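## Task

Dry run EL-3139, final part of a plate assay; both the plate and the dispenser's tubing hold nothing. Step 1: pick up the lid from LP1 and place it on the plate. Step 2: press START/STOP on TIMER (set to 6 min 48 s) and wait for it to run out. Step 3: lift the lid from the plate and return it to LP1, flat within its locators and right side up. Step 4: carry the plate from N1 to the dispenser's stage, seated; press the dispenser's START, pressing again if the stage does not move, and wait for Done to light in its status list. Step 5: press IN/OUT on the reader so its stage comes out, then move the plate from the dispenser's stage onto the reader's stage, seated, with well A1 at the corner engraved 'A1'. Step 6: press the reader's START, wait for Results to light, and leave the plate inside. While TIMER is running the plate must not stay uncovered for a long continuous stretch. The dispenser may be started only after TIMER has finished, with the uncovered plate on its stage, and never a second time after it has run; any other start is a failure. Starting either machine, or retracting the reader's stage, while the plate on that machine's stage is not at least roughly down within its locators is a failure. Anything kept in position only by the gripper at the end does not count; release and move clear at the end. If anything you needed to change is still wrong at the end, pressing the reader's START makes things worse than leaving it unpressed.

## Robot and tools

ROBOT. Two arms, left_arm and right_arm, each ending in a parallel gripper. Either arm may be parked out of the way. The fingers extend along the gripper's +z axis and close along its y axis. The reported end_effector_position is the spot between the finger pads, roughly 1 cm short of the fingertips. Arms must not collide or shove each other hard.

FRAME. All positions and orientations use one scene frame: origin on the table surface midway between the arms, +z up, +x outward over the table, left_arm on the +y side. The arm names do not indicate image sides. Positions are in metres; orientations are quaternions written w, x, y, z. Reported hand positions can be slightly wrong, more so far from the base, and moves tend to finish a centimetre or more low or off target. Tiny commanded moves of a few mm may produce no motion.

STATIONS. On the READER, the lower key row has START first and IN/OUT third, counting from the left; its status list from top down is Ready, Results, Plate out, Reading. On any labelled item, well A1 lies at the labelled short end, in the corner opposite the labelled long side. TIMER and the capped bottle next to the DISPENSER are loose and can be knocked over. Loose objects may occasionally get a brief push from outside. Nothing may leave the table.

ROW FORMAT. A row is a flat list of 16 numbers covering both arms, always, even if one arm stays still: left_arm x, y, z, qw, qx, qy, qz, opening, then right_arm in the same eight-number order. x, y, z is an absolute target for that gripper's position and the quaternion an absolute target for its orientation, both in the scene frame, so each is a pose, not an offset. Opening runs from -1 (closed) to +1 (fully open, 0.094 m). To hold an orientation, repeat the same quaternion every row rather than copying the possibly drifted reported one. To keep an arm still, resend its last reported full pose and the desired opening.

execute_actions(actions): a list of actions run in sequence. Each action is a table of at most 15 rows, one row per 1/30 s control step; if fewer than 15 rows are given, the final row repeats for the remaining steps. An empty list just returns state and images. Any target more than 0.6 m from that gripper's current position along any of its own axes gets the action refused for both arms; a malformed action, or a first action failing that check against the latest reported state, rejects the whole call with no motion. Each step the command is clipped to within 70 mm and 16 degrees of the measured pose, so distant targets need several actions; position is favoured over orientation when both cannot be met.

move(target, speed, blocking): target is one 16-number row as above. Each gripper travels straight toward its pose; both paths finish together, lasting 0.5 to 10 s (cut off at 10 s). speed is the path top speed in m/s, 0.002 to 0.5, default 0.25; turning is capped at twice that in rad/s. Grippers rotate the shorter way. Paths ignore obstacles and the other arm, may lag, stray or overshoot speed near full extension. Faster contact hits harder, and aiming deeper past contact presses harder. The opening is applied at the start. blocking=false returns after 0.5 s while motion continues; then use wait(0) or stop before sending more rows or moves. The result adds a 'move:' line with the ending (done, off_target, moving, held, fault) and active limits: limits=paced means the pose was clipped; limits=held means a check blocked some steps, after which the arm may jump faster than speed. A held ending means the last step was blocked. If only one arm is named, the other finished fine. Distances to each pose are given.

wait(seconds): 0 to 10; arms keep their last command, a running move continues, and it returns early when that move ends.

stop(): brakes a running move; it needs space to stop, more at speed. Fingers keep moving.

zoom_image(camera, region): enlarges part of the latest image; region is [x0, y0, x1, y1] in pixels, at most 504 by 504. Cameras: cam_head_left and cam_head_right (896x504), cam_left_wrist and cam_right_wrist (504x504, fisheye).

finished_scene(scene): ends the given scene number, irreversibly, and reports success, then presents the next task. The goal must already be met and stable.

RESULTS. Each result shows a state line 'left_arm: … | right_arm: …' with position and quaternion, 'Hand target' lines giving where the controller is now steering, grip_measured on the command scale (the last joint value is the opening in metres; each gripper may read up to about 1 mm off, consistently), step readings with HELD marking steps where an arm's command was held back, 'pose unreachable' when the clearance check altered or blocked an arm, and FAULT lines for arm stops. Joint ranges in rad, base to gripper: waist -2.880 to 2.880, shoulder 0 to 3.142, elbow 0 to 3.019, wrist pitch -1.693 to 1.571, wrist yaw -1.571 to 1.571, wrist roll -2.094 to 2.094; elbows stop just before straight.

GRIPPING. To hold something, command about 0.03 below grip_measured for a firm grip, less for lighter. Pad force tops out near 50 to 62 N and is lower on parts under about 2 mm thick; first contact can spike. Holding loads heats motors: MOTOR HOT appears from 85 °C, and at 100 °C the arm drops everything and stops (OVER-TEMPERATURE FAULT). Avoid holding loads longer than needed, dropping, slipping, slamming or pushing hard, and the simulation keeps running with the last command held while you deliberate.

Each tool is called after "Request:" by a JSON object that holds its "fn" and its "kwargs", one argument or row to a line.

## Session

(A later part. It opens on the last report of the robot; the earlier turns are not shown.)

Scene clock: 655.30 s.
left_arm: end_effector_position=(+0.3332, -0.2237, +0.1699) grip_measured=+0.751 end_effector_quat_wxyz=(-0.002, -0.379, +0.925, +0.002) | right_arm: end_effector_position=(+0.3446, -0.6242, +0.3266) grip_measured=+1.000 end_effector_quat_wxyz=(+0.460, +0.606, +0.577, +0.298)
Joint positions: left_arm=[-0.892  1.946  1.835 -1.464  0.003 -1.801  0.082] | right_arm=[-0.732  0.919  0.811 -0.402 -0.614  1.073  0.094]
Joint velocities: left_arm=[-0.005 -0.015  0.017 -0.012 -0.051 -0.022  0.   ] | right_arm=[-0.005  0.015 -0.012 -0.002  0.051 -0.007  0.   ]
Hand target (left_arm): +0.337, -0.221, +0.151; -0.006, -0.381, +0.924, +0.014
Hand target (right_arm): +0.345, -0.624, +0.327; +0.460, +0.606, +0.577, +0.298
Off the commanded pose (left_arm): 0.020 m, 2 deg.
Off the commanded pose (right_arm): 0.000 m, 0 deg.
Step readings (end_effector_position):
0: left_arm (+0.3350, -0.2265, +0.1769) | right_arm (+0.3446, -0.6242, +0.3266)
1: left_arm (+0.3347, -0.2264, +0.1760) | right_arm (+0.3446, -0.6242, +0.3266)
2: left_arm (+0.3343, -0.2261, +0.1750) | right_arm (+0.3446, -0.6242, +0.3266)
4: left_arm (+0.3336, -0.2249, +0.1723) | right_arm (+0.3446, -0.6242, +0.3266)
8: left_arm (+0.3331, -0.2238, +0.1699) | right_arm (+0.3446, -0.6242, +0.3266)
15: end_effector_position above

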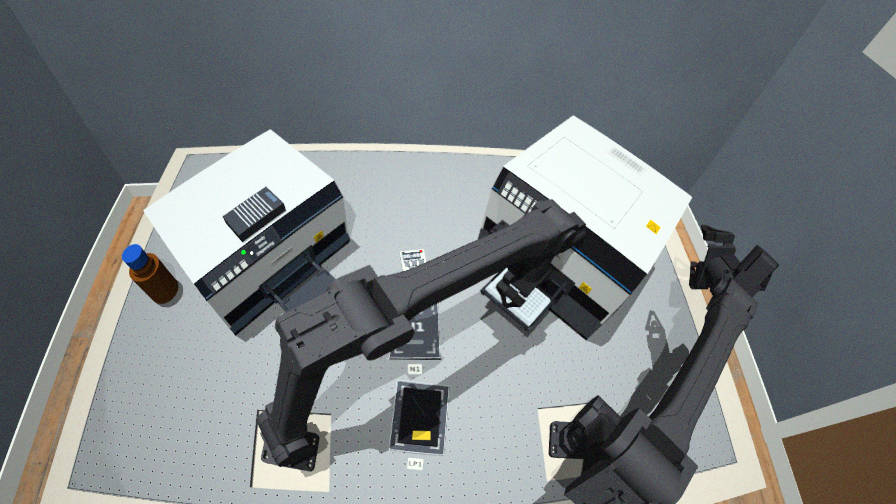

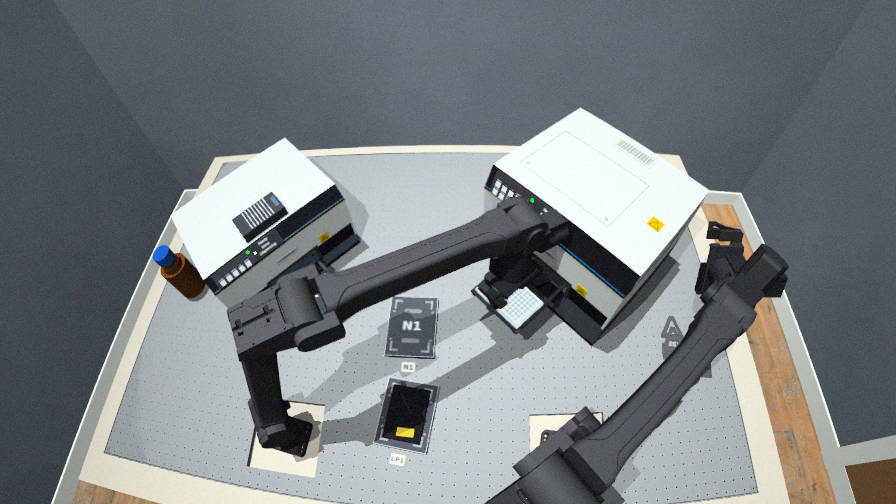

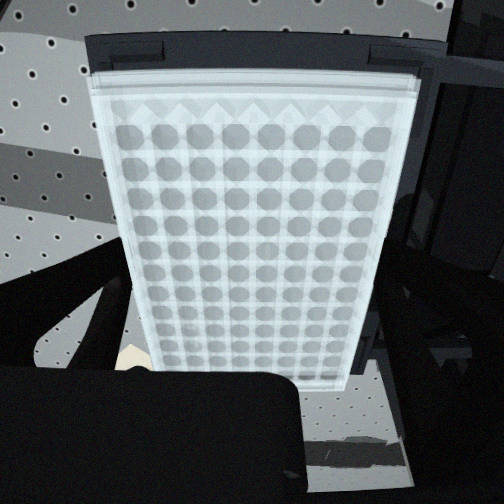

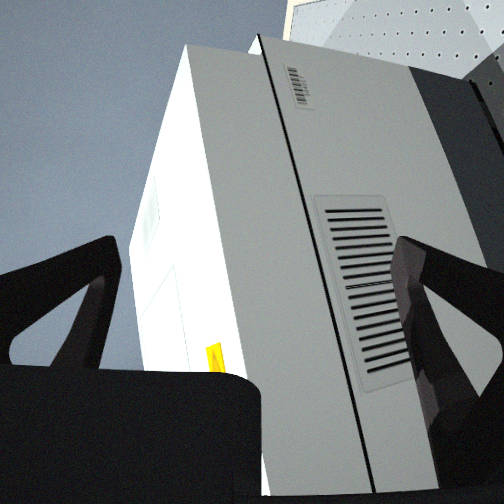

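Request:
{"fn": "execute_actions", "kwargs": {
  "actions": [
    [[0.340,-0.2232,0.152,-0.0035,-0.381,0.9245,0.008,0.71,0.3446,-0.6242,0.3266,0.460,0.606,0.577,0.298,1]]
  ]
}}

Scene clock: 657.40 s.
left_arm: end_effector_position=(+0.3349, -0.2255, +0.1699) grip_measured=+0.751 end_effector_quat_wxyz=(-0.001, -0.380, +0.925, -0.003) | right_arm: end_effector_position=(+0.3446, -0.6242, +0.3266) grip_measured=+1.000 end_effector_quat_wxyz=(+0.460, +0.606, +0.577, +0.298)
Joint positions: left_arm=[-0.891  1.946  1.835 -1.454  0.003 -1.801  0.082] | right_arm=[-0.732  0.919  0.811 -0.402 -0.614  1.073  0.094]
Joint velocities: left_arm=[-0.005 -0.015  0.012 -0.007  0.037  0.007 -0.   ] | right_arm=[-0.005  0.005 -0.002 -0.032  0.081 -0.007  0.   ]
Hand target (left_arm): +0.340, -0.223, +0.152; -0.003, -0.381, +0.925, +0.008
Hand target (right_arm): +0.345, -0.624, +0.327; +0.460, +0.606, +0.577, +0.298
Off the commanded pose (left_arm): 0.019 m, 1 deg.
Off the commanded pose (right_arm): 0.000 m, 0 deg.
Step readings (end_effector_position):
0: left_arm (+0.3332, -0.2237, +0.1699) | right_arm (+0.3446, -0.6242, +0.3266)
1: left_arm (+0.3334, -0.2240, +0.1699) | right_arm (+0.3446, -0.6242, +0.3266)
2: left_arm (+0.3338, -0.2245, +0.1699) | right_arm (+0.3446, -0.6242, +0.3266)
4: left_arm (+0.3345, -0.2252, +0.1699) | right_arm (+0.3446, -0.6242, +0.3266)
8: left_arm (+0.3349, -0.2254, +0.1699) | right_arm (+0.3446, -0.6242, +0.3266)
15: end_effector_position above

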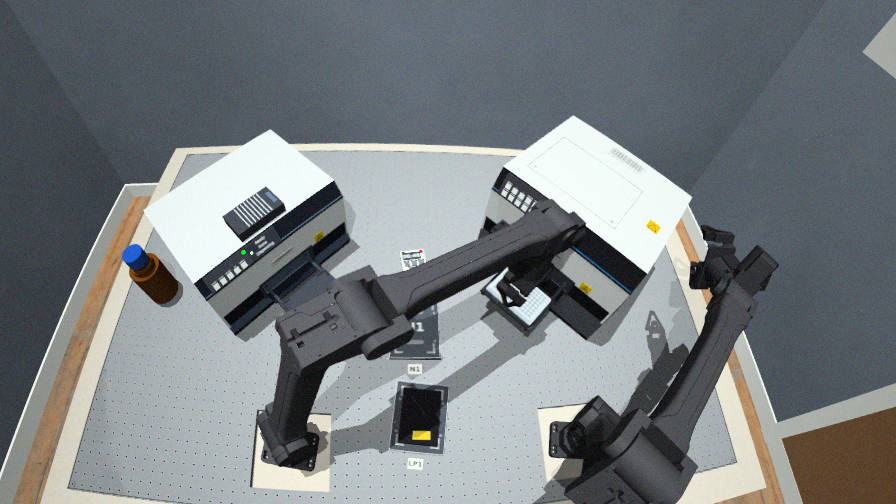

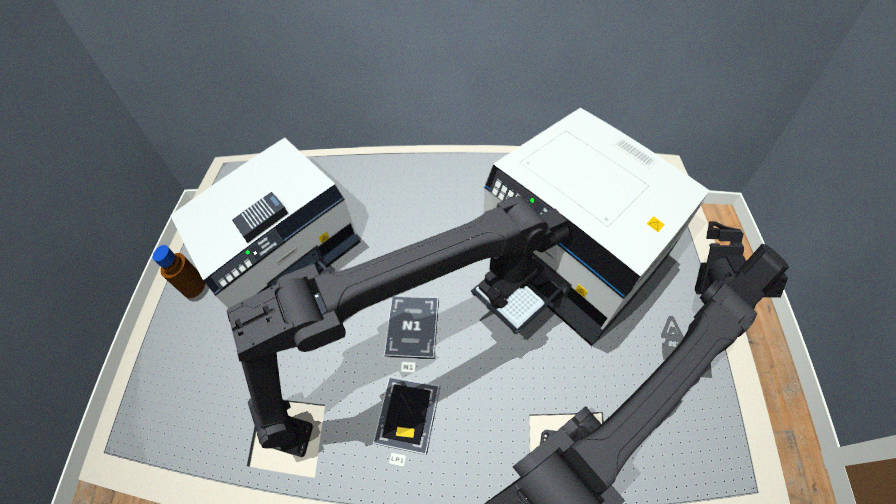

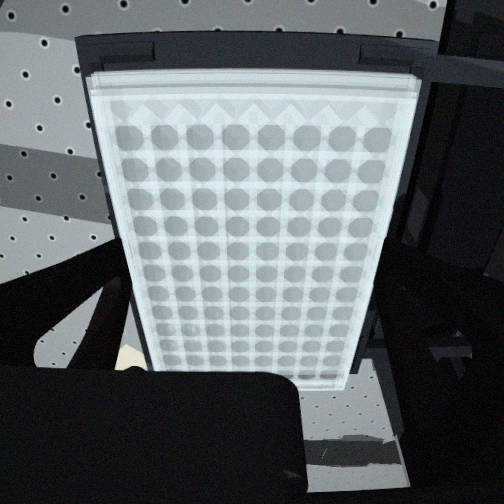

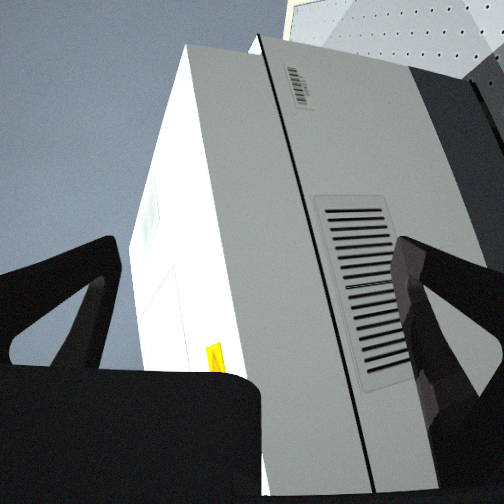

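Request:
{"fn": "execute_actions", "kwargs": {
  "actions": [
    [[0.340,-0.2228,0.144,-0.0045,-0.381,0.9245,0.011,0.71,0.3446,-0.6242,0.3266,0.460,0.606,0.577,0.298,1]]
  ]
}}

Scene clock: 659.00 s.
left_arm: end_effector_position=(+0.3360, -0.2255, +0.1674) grip_measured=+0.751 end_effector_quat_wxyz=(-0.001, -0.380, +0.925, -0.005) | right_arm: end_effector_position=(+0.3446, -0.6242, +0.3266) grip_measured=+1.000 end_effector_quat_wxyz=(+0.460, +0.606, +0.577, +0.298)
Joint positions: left_arm=[-0.89   1.946  1.829 -1.445  0.003 -1.801  0.082] | right_arm=[-0.732  0.919  0.811 -0.402 -0.614  1.073  0.094]
Joint velocities: left_arm=[-0.005  0.015 -0.007 -0.012 -0.007  0.037  0.   ] | right_arm=[-0.005 -0.005  0.007 -0.007 -0.095  0.022  0.   ]
Hand target (left_arm): +0.340, -0.222, +0.144; -0.004, -0.381, +0.924, +0.011
Hand target (right_arm): +0.345, -0.624, +0.327; +0.460, +0.606, +0.577, +0.298
Off the commanded pose (left_arm): 0.024 m, 2 deg.
Off the commanded pose (right_arm): 0.000 m, 0 deg.
Step readings (end_effector_position):
0: left_arm (+0.3349, -0.2255, +0.1699) | right_arm (+0.3446, -0.6242, +0.3266)
1: left_arm (+0.3350, -0.2257, +0.1695) | right_arm (+0.3446, -0.6242, +0.3266)
2: left_arm (+0.3353, -0.2261, +0.1690) | right_arm (+0.3446, -0.6242, +0.3266)
4: left_arm (+0.3358, -0.2260, +0.1680) | right_arm (+0.3446, -0.6242, +0.3266)
8: left_arm (+0.3360, -0.2254, +0.1674) | right_arm (+0.3446, -0.6242, +0.3266)
15: end_effector_position above

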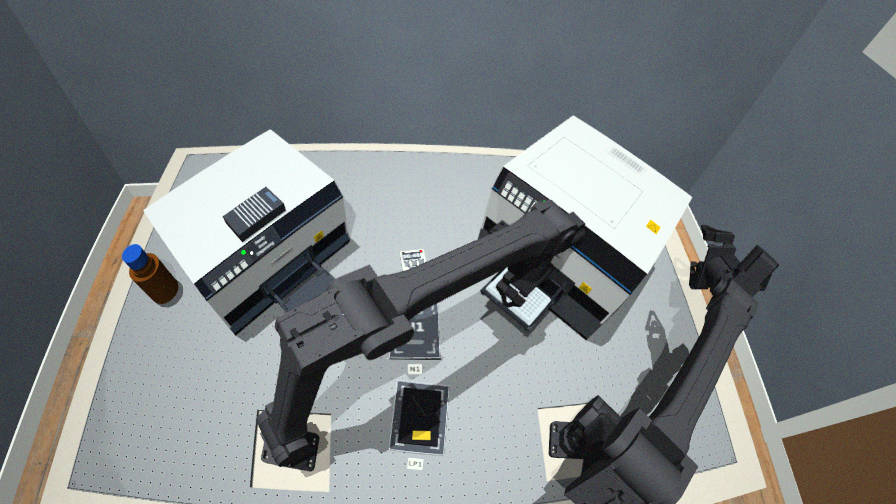

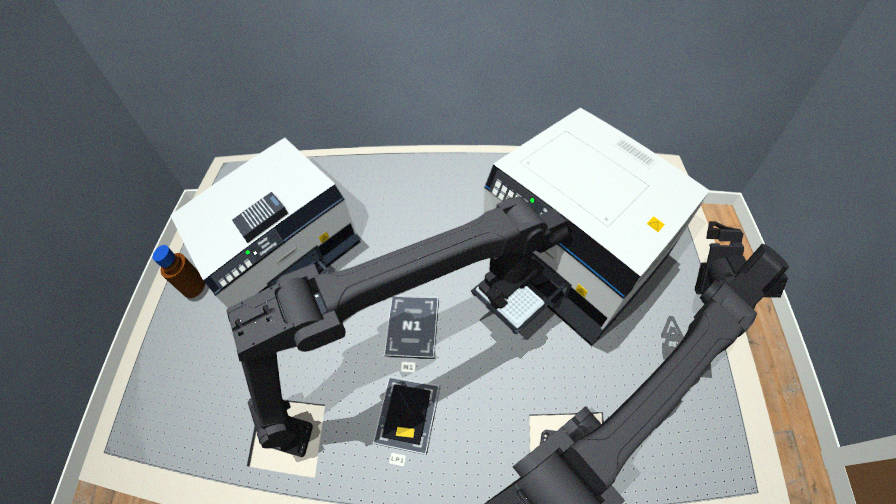

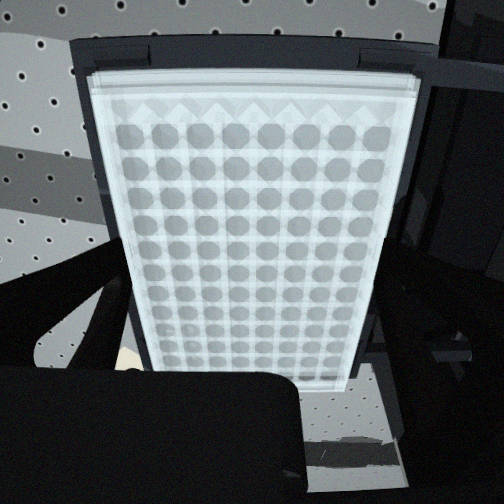

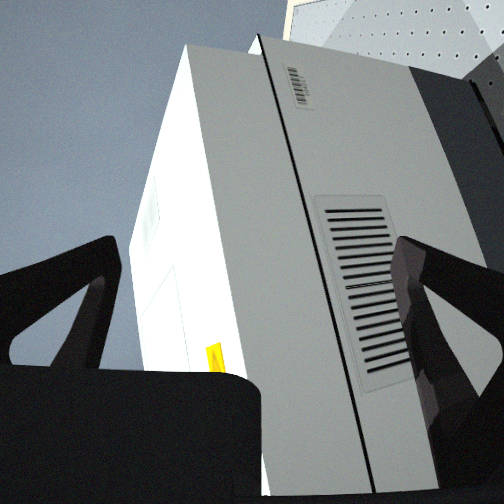

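Request:
{"fn": "execute_actions", "kwargs": {
  "actions": [
    [[0.338,-0.224,0.139,-0.006,-0.379,0.925,0.014,0.71,0.3446,-0.6242,0.3266,0.460,0.606,0.577,0.298,1]]
  ]
}}

Scene clock: 665.60 s.
left_arm: end_effector_position=(+0.3360, -0.2256, +0.1667) grip_measured=+0.751 end_effector_quat_wxyz=(-0.001, -0.380, +0.925, -0.004) | right_arm: end_effector_position=(+0.3446, -0.6242, +0.3266) grip_measured=+1.000 end_effector_quat_wxyz=(+0.460, +0.606, +0.577, +0.298)
Joint positions: left_arm=[-0.89   1.947  1.829 -1.445  0.003 -1.801  0.082] | right_arm=[-0.732  0.919  0.811 -0.402 -0.614  1.073  0.094]
Joint velocities: left_arm=[-0.024  0.005  0.007 -0.022 -0.066  0.022  0.001] | right_arm=[-0.015 -0.005 -0.012  0.007  0.007  0.007  0.   ]
Hand target (left_arm): +0.338, -0.223, +0.140; -0.006, -0.380, +0.925, +0.014
Hand target (right_arm): +0.345, -0.624, +0.327; +0.460, +0.606, +0.577, +0.298
Off the commanded pose (left_arm): 0.028 m, 2 deg.
Off the commanded pose (right_arm): 0.000 m, 0 deg.
Step readings (end_effector_position):
0: left_arm (+0.3360, -0.2255, +0.1674) | right_arm (+0.3446, -0.6242, +0.3266)
1: left_arm (+0.3360, -0.2255, +0.1674) | right_arm (+0.3446, -0.6242, +0.3266)
2: left_arm (+0.3360, -0.2255, +0.1672) | right_arm (+0.3446, -0.6242, +0.3266)
4: left_arm (+0.3360, -0.2255, +0.1669) | right_arm (+0.3446, -0.6242, +0.3266)
8: left_arm (+0.3360, -0.2256, +0.1667) | right_arm (+0.3446, -0.6242, +0.3266)
15: end_effector_position above

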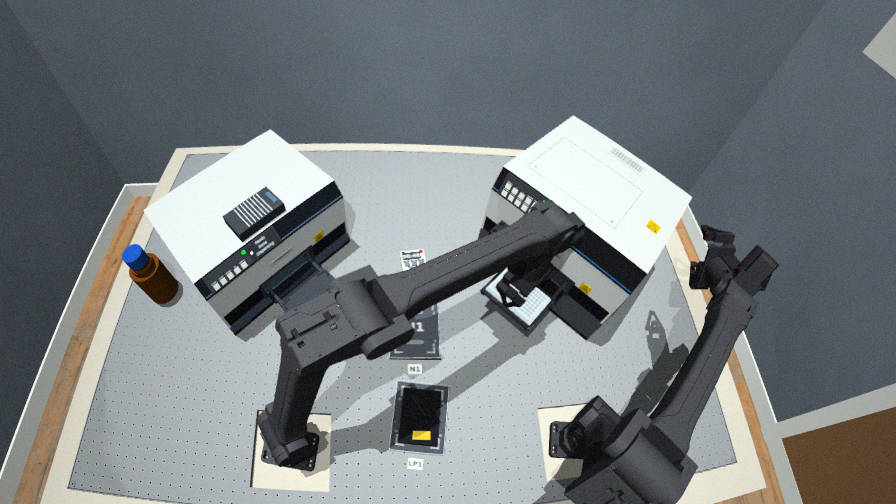

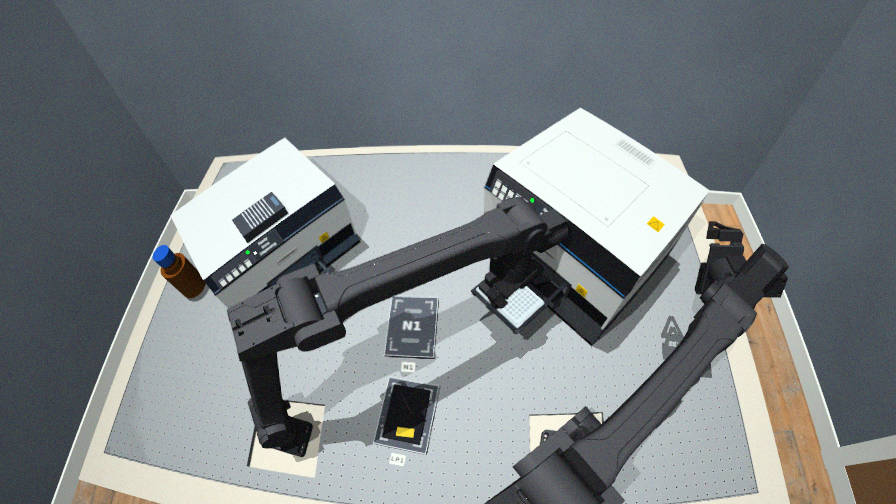

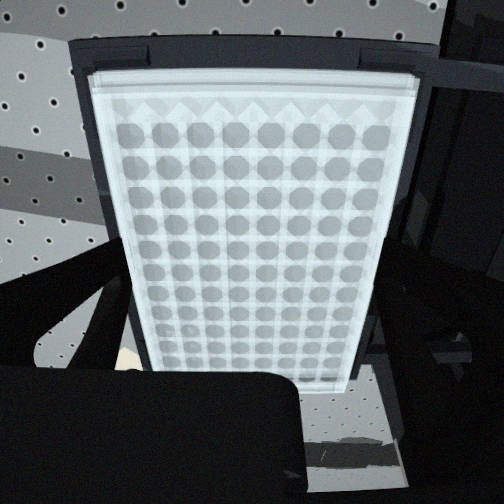

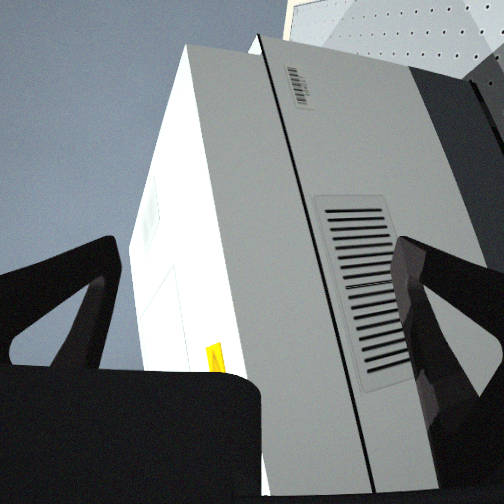

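Request:
{"fn": "execute_actions", "kwargs": {
  "actions": [
    [[0.338,-0.2245,0.154,-0.003,-0.380,0.925,0.004,0.71,0.3446,-0.6242,0.3266,0.460,0.606,0.577,0.298,1]],
    [[0.338,-0.2245,0.154,-0.003,-0.380,0.925,0.004,1,0.3446,-0.6242,0.3266,0.460,0.606,0.577,0.298,1]]
  ]
}}

Request:
{"fn": "execute_actions", "kwargs": {
  "actions": [
    [[0.341,-0.234,0.21,0.012,-0.380,0.925,-0.03,1,0.3446,-0.6242,0.3266,0.460,0.606,0.577,0.298,1]]
  ]
}}

Scene clock: 668.90 s.
left_arm: end_effector_position=(+0.3360, -0.2256, +0.1667) grip_measured=+1.000 end_effector_quat_wxyz=(-0.001, -0.380, +0.925, -0.004) | right_arm: end_effector_position=(+0.3446, -0.6242, +0.3266) grip_measured=+1.000 end_effector_quat_wxyz=(+0.460, +0.606, +0.577, +0.298)
Joint positions: left_arm=[-0.89   1.947  1.829 -1.445  0.003 -1.801  0.094] | right_arm=[-0.732  0.919  0.811 -0.402 -0.614  1.073  0.094]
Joint velocities: left_arm=[ 0.005 -0.015  0.012 -0.007  0.037 -0.022  0.   ] | right_arm=[-0.015 -0.024  0.007 -0.007  0.007  0.022  0.   ]
Hand target (left_arm): +0.338, -0.224, +0.154; -0.003, -0.380, +0.925, +0.004
Hand target (right_arm): +0.345, -0.624, +0.327; +0.460, +0.606, +0.577, +0.298
Off the commanded pose (left_arm): 0.013 m, 1 deg.
Off the commanded pose (right_arm): 0.000 m, 0 deg.
Step readings (end_effector_position; steps 1 to 15: 1st action; 16 to 30: 2nd action):
0: left_arm (+0.3360, -0.2256, +0.1667) | right_arm (+0.3446, -0.6242, +0.3266)
1: left_arm (+0.3360, -0.2256, +0.1667) | right_arm (+0.3446, -0.6242, +0.3266)
2: left_arm (+0.3360, -0.2256, +0.1667) | right_arm (+0.3446, -0.6242, +0.3266)
4: left_arm (+0.3360, -0.2256, +0.1667) | right_arm (+0.3446, -0.6242, +0.3266)
8: left_arm (+0.3360, -0.2256, +0.1667) | right_arm (+0.3446, -0.6242, +0.3266)
15: left_arm (+0.3360, -0.2256, +0.1667) | right_arm (+0.3446, -0.6242, +0.3266)
16: left_arm (+0.3360, -0.2256, +0.1667) | right_arm (+0.3446, -0.6242, +0.3266)
17: left_arm (+0.3360, -0.2256, +0.1667) | right_arm (+0.3446, -0.6242, +0.3266)
19: left_arm (+0.3360, -0.2256, +0.1667) | right_arm (+0.3446, -0.6242, +0.3266)
23: left_arm (+0.3360, -0.2256, +0.1667) | right_arm (+0.3446, -0.6242, +0.3266)
30: end_effector_position above

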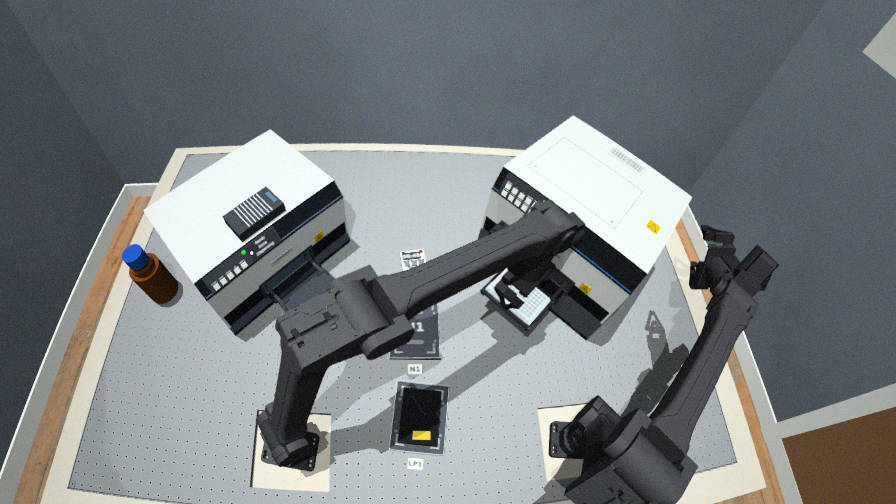

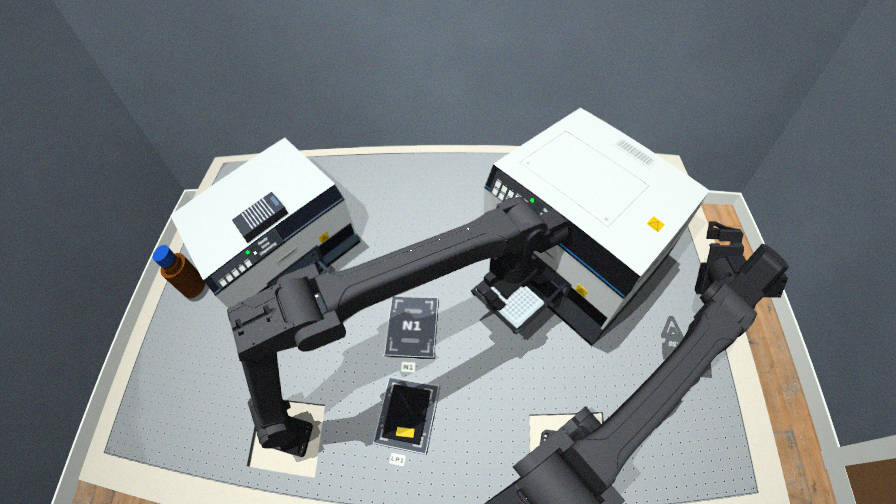

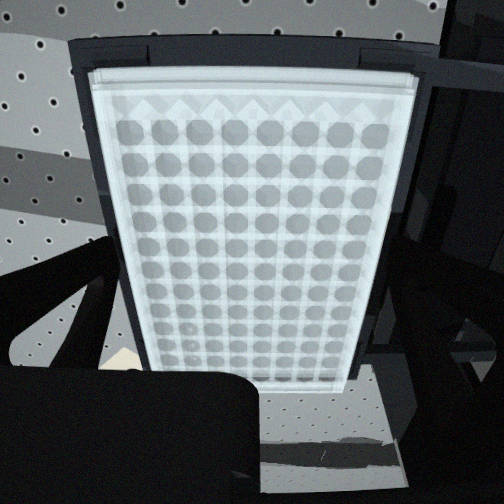

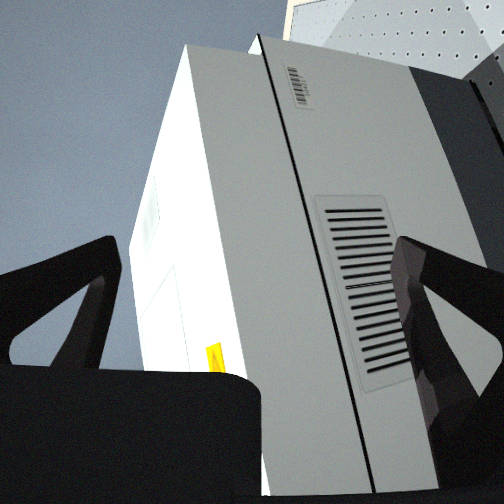

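Scene clock: 669.40 s.
left_arm: end_effector_position=(+0.3354, -0.2205, +0.1830) grip_measured=+1.000 end_effector_quat_wxyz=(+0.005, -0.380, +0.925, -0.003) | right_arm: end_effector_position=(+0.3446, -0.6242, +0.3266) grip_measured=+1.000 end_effector_quat_wxyz=(+0.460, +0.606, +0.577, +0.298)
Joint positions: left_arm=[-0.89   1.929  1.844 -1.477 -0.009 -1.801  0.094] | right_arm=[-0.732  0.919  0.811 -0.402 -0.614  1.073  0.094]
Joint velocities: left_arm=[-0.015  0.005 -0.007  0.002  0.051 -0.066  0.   ] | right_arm=[-0.005  0.005 -0.007 -0.007 -0.066  0.022  0.   ]
Hand target (left_arm): +0.340, -0.233, +0.210; +0.012, -0.379, +0.925, -0.031
Hand target (right_arm): +0.345, -0.624, +0.327; +0.460, +0.606, +0.577, +0.298
Off the commanded pose (left_arm): 0.031 m, 3 deg.
Off the commanded pose (right_arm): 0.000 m, 0 deg.
Step readings (end_effector_position):
0: left_arm (+0.3360, -0.2256, +0.1667) | right_arm (+0.3446, -0.6242, +0.3266)
1: left_arm (+0.3363, -0.2241, +0.1674) | right_arm (+0.3446, -0.6242, +0.3266)
2: left_arm (+0.3358, -0.2221, +0.1679) | right_arm (+0.3446, -0.6242, +0.3266)
4: left_arm (+0.3347, -0.2195, +0.1703) | right_arm (+0.3446, -0.6242, +0.3266)
8: left_arm (+0.3348, -0.2195, +0.1773) | right_arm (+0.3446, -0.6242, +0.3266)
15: end_effector_position above

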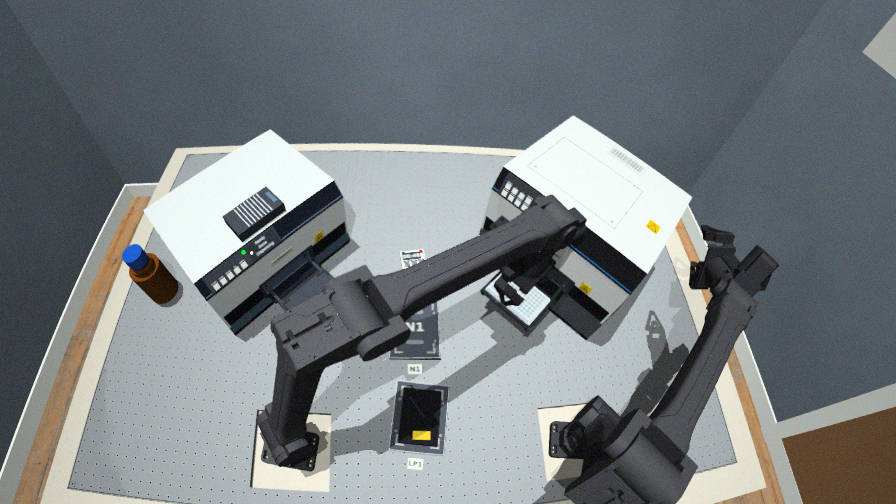

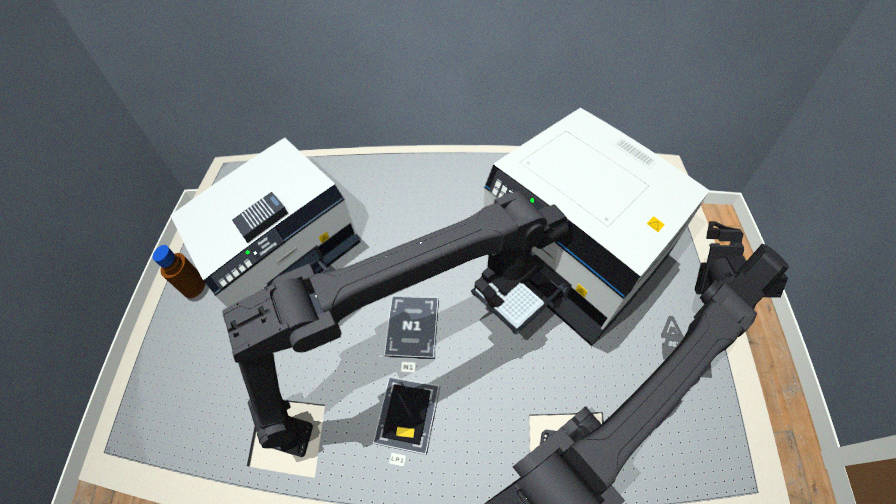

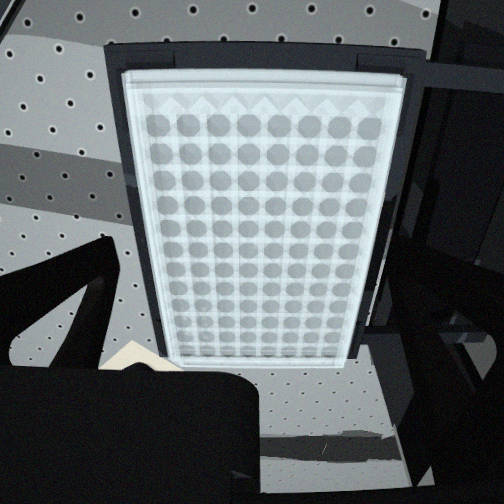

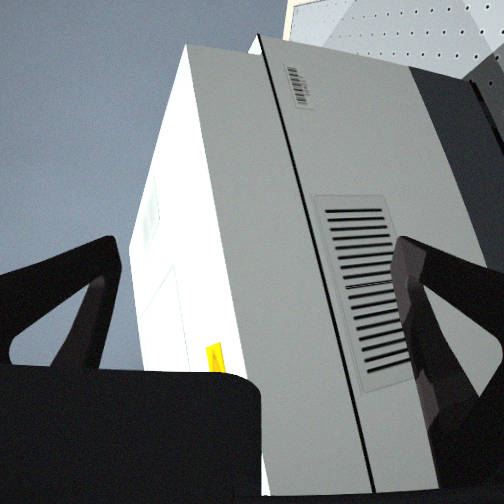

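Request:
{"fn": "move", "kwargs": {
  "target": [0.265,-0.29,0.24,0.009,-0.33,0.944,-0.02,1,0.3446,-0.6242,0.3266,0.460,0.606,0.577,0.298,1],
  "speed": 0.2
}}

Scene clock: 672.60 s.
left_arm: end_effector_position=(+0.2536, -0.2797, +0.2334) grip_measured=+1.000 end_effector_quat_wxyz=(+0.005, -0.319, +0.948, -0.010) | right_arm: end_effector_position=(+0.3446, -0.6242, +0.3266) grip_measured=+1.000 end_effector_quat_wxyz=(+0.460, +0.606, +0.577, +0.298)
Joint positions: left_arm=[-1.054  1.967  2.033 -1.617 -0.01  -1.835  0.094] | right_arm=[-0.732  0.919  0.811 -0.402 -0.614  1.073  0.094]
Joint velocities: left_arm=[-0.005 -0.005 -0.002 -0.007 -0.051  0.037  0.   ] | right_arm=[-0.015 -0.015  0.012 -0.017 -0.022 -0.037  0.   ]
Hand target (left_arm): +0.264, -0.288, +0.240; +0.008, -0.330, +0.944, -0.019
Hand target (right_arm): +0.345, -0.624, +0.327; +0.460, +0.606, +0.577, +0.298
Off the commanded pose (left_arm): 0.017 m, 2 deg.
Off the commanded pose (right_arm): 0.000 m, 0 deg.
move: off_target (left_arm)

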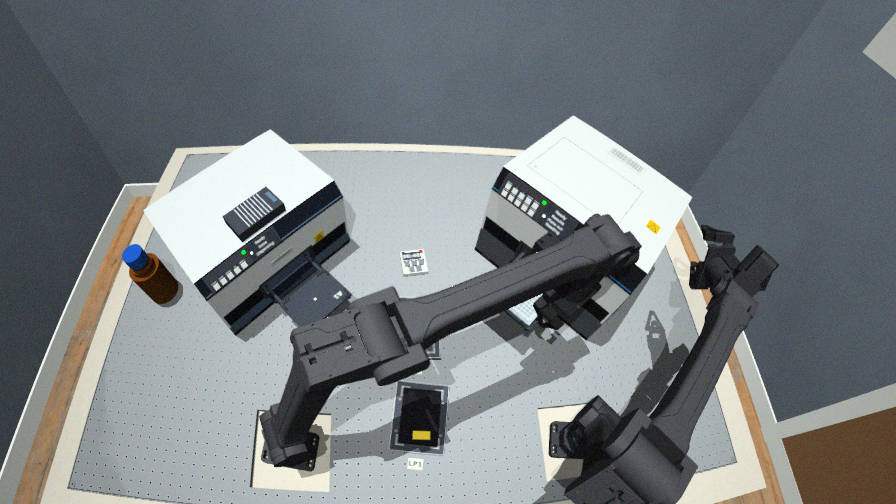

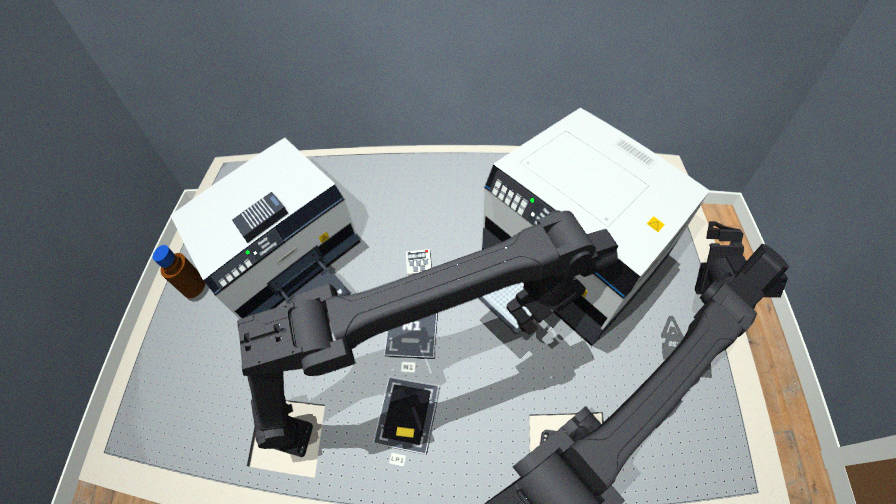

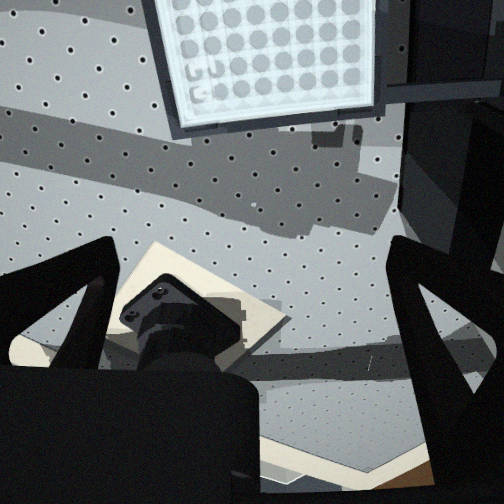

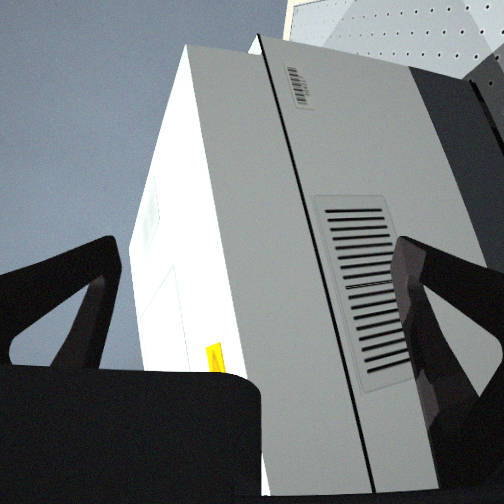

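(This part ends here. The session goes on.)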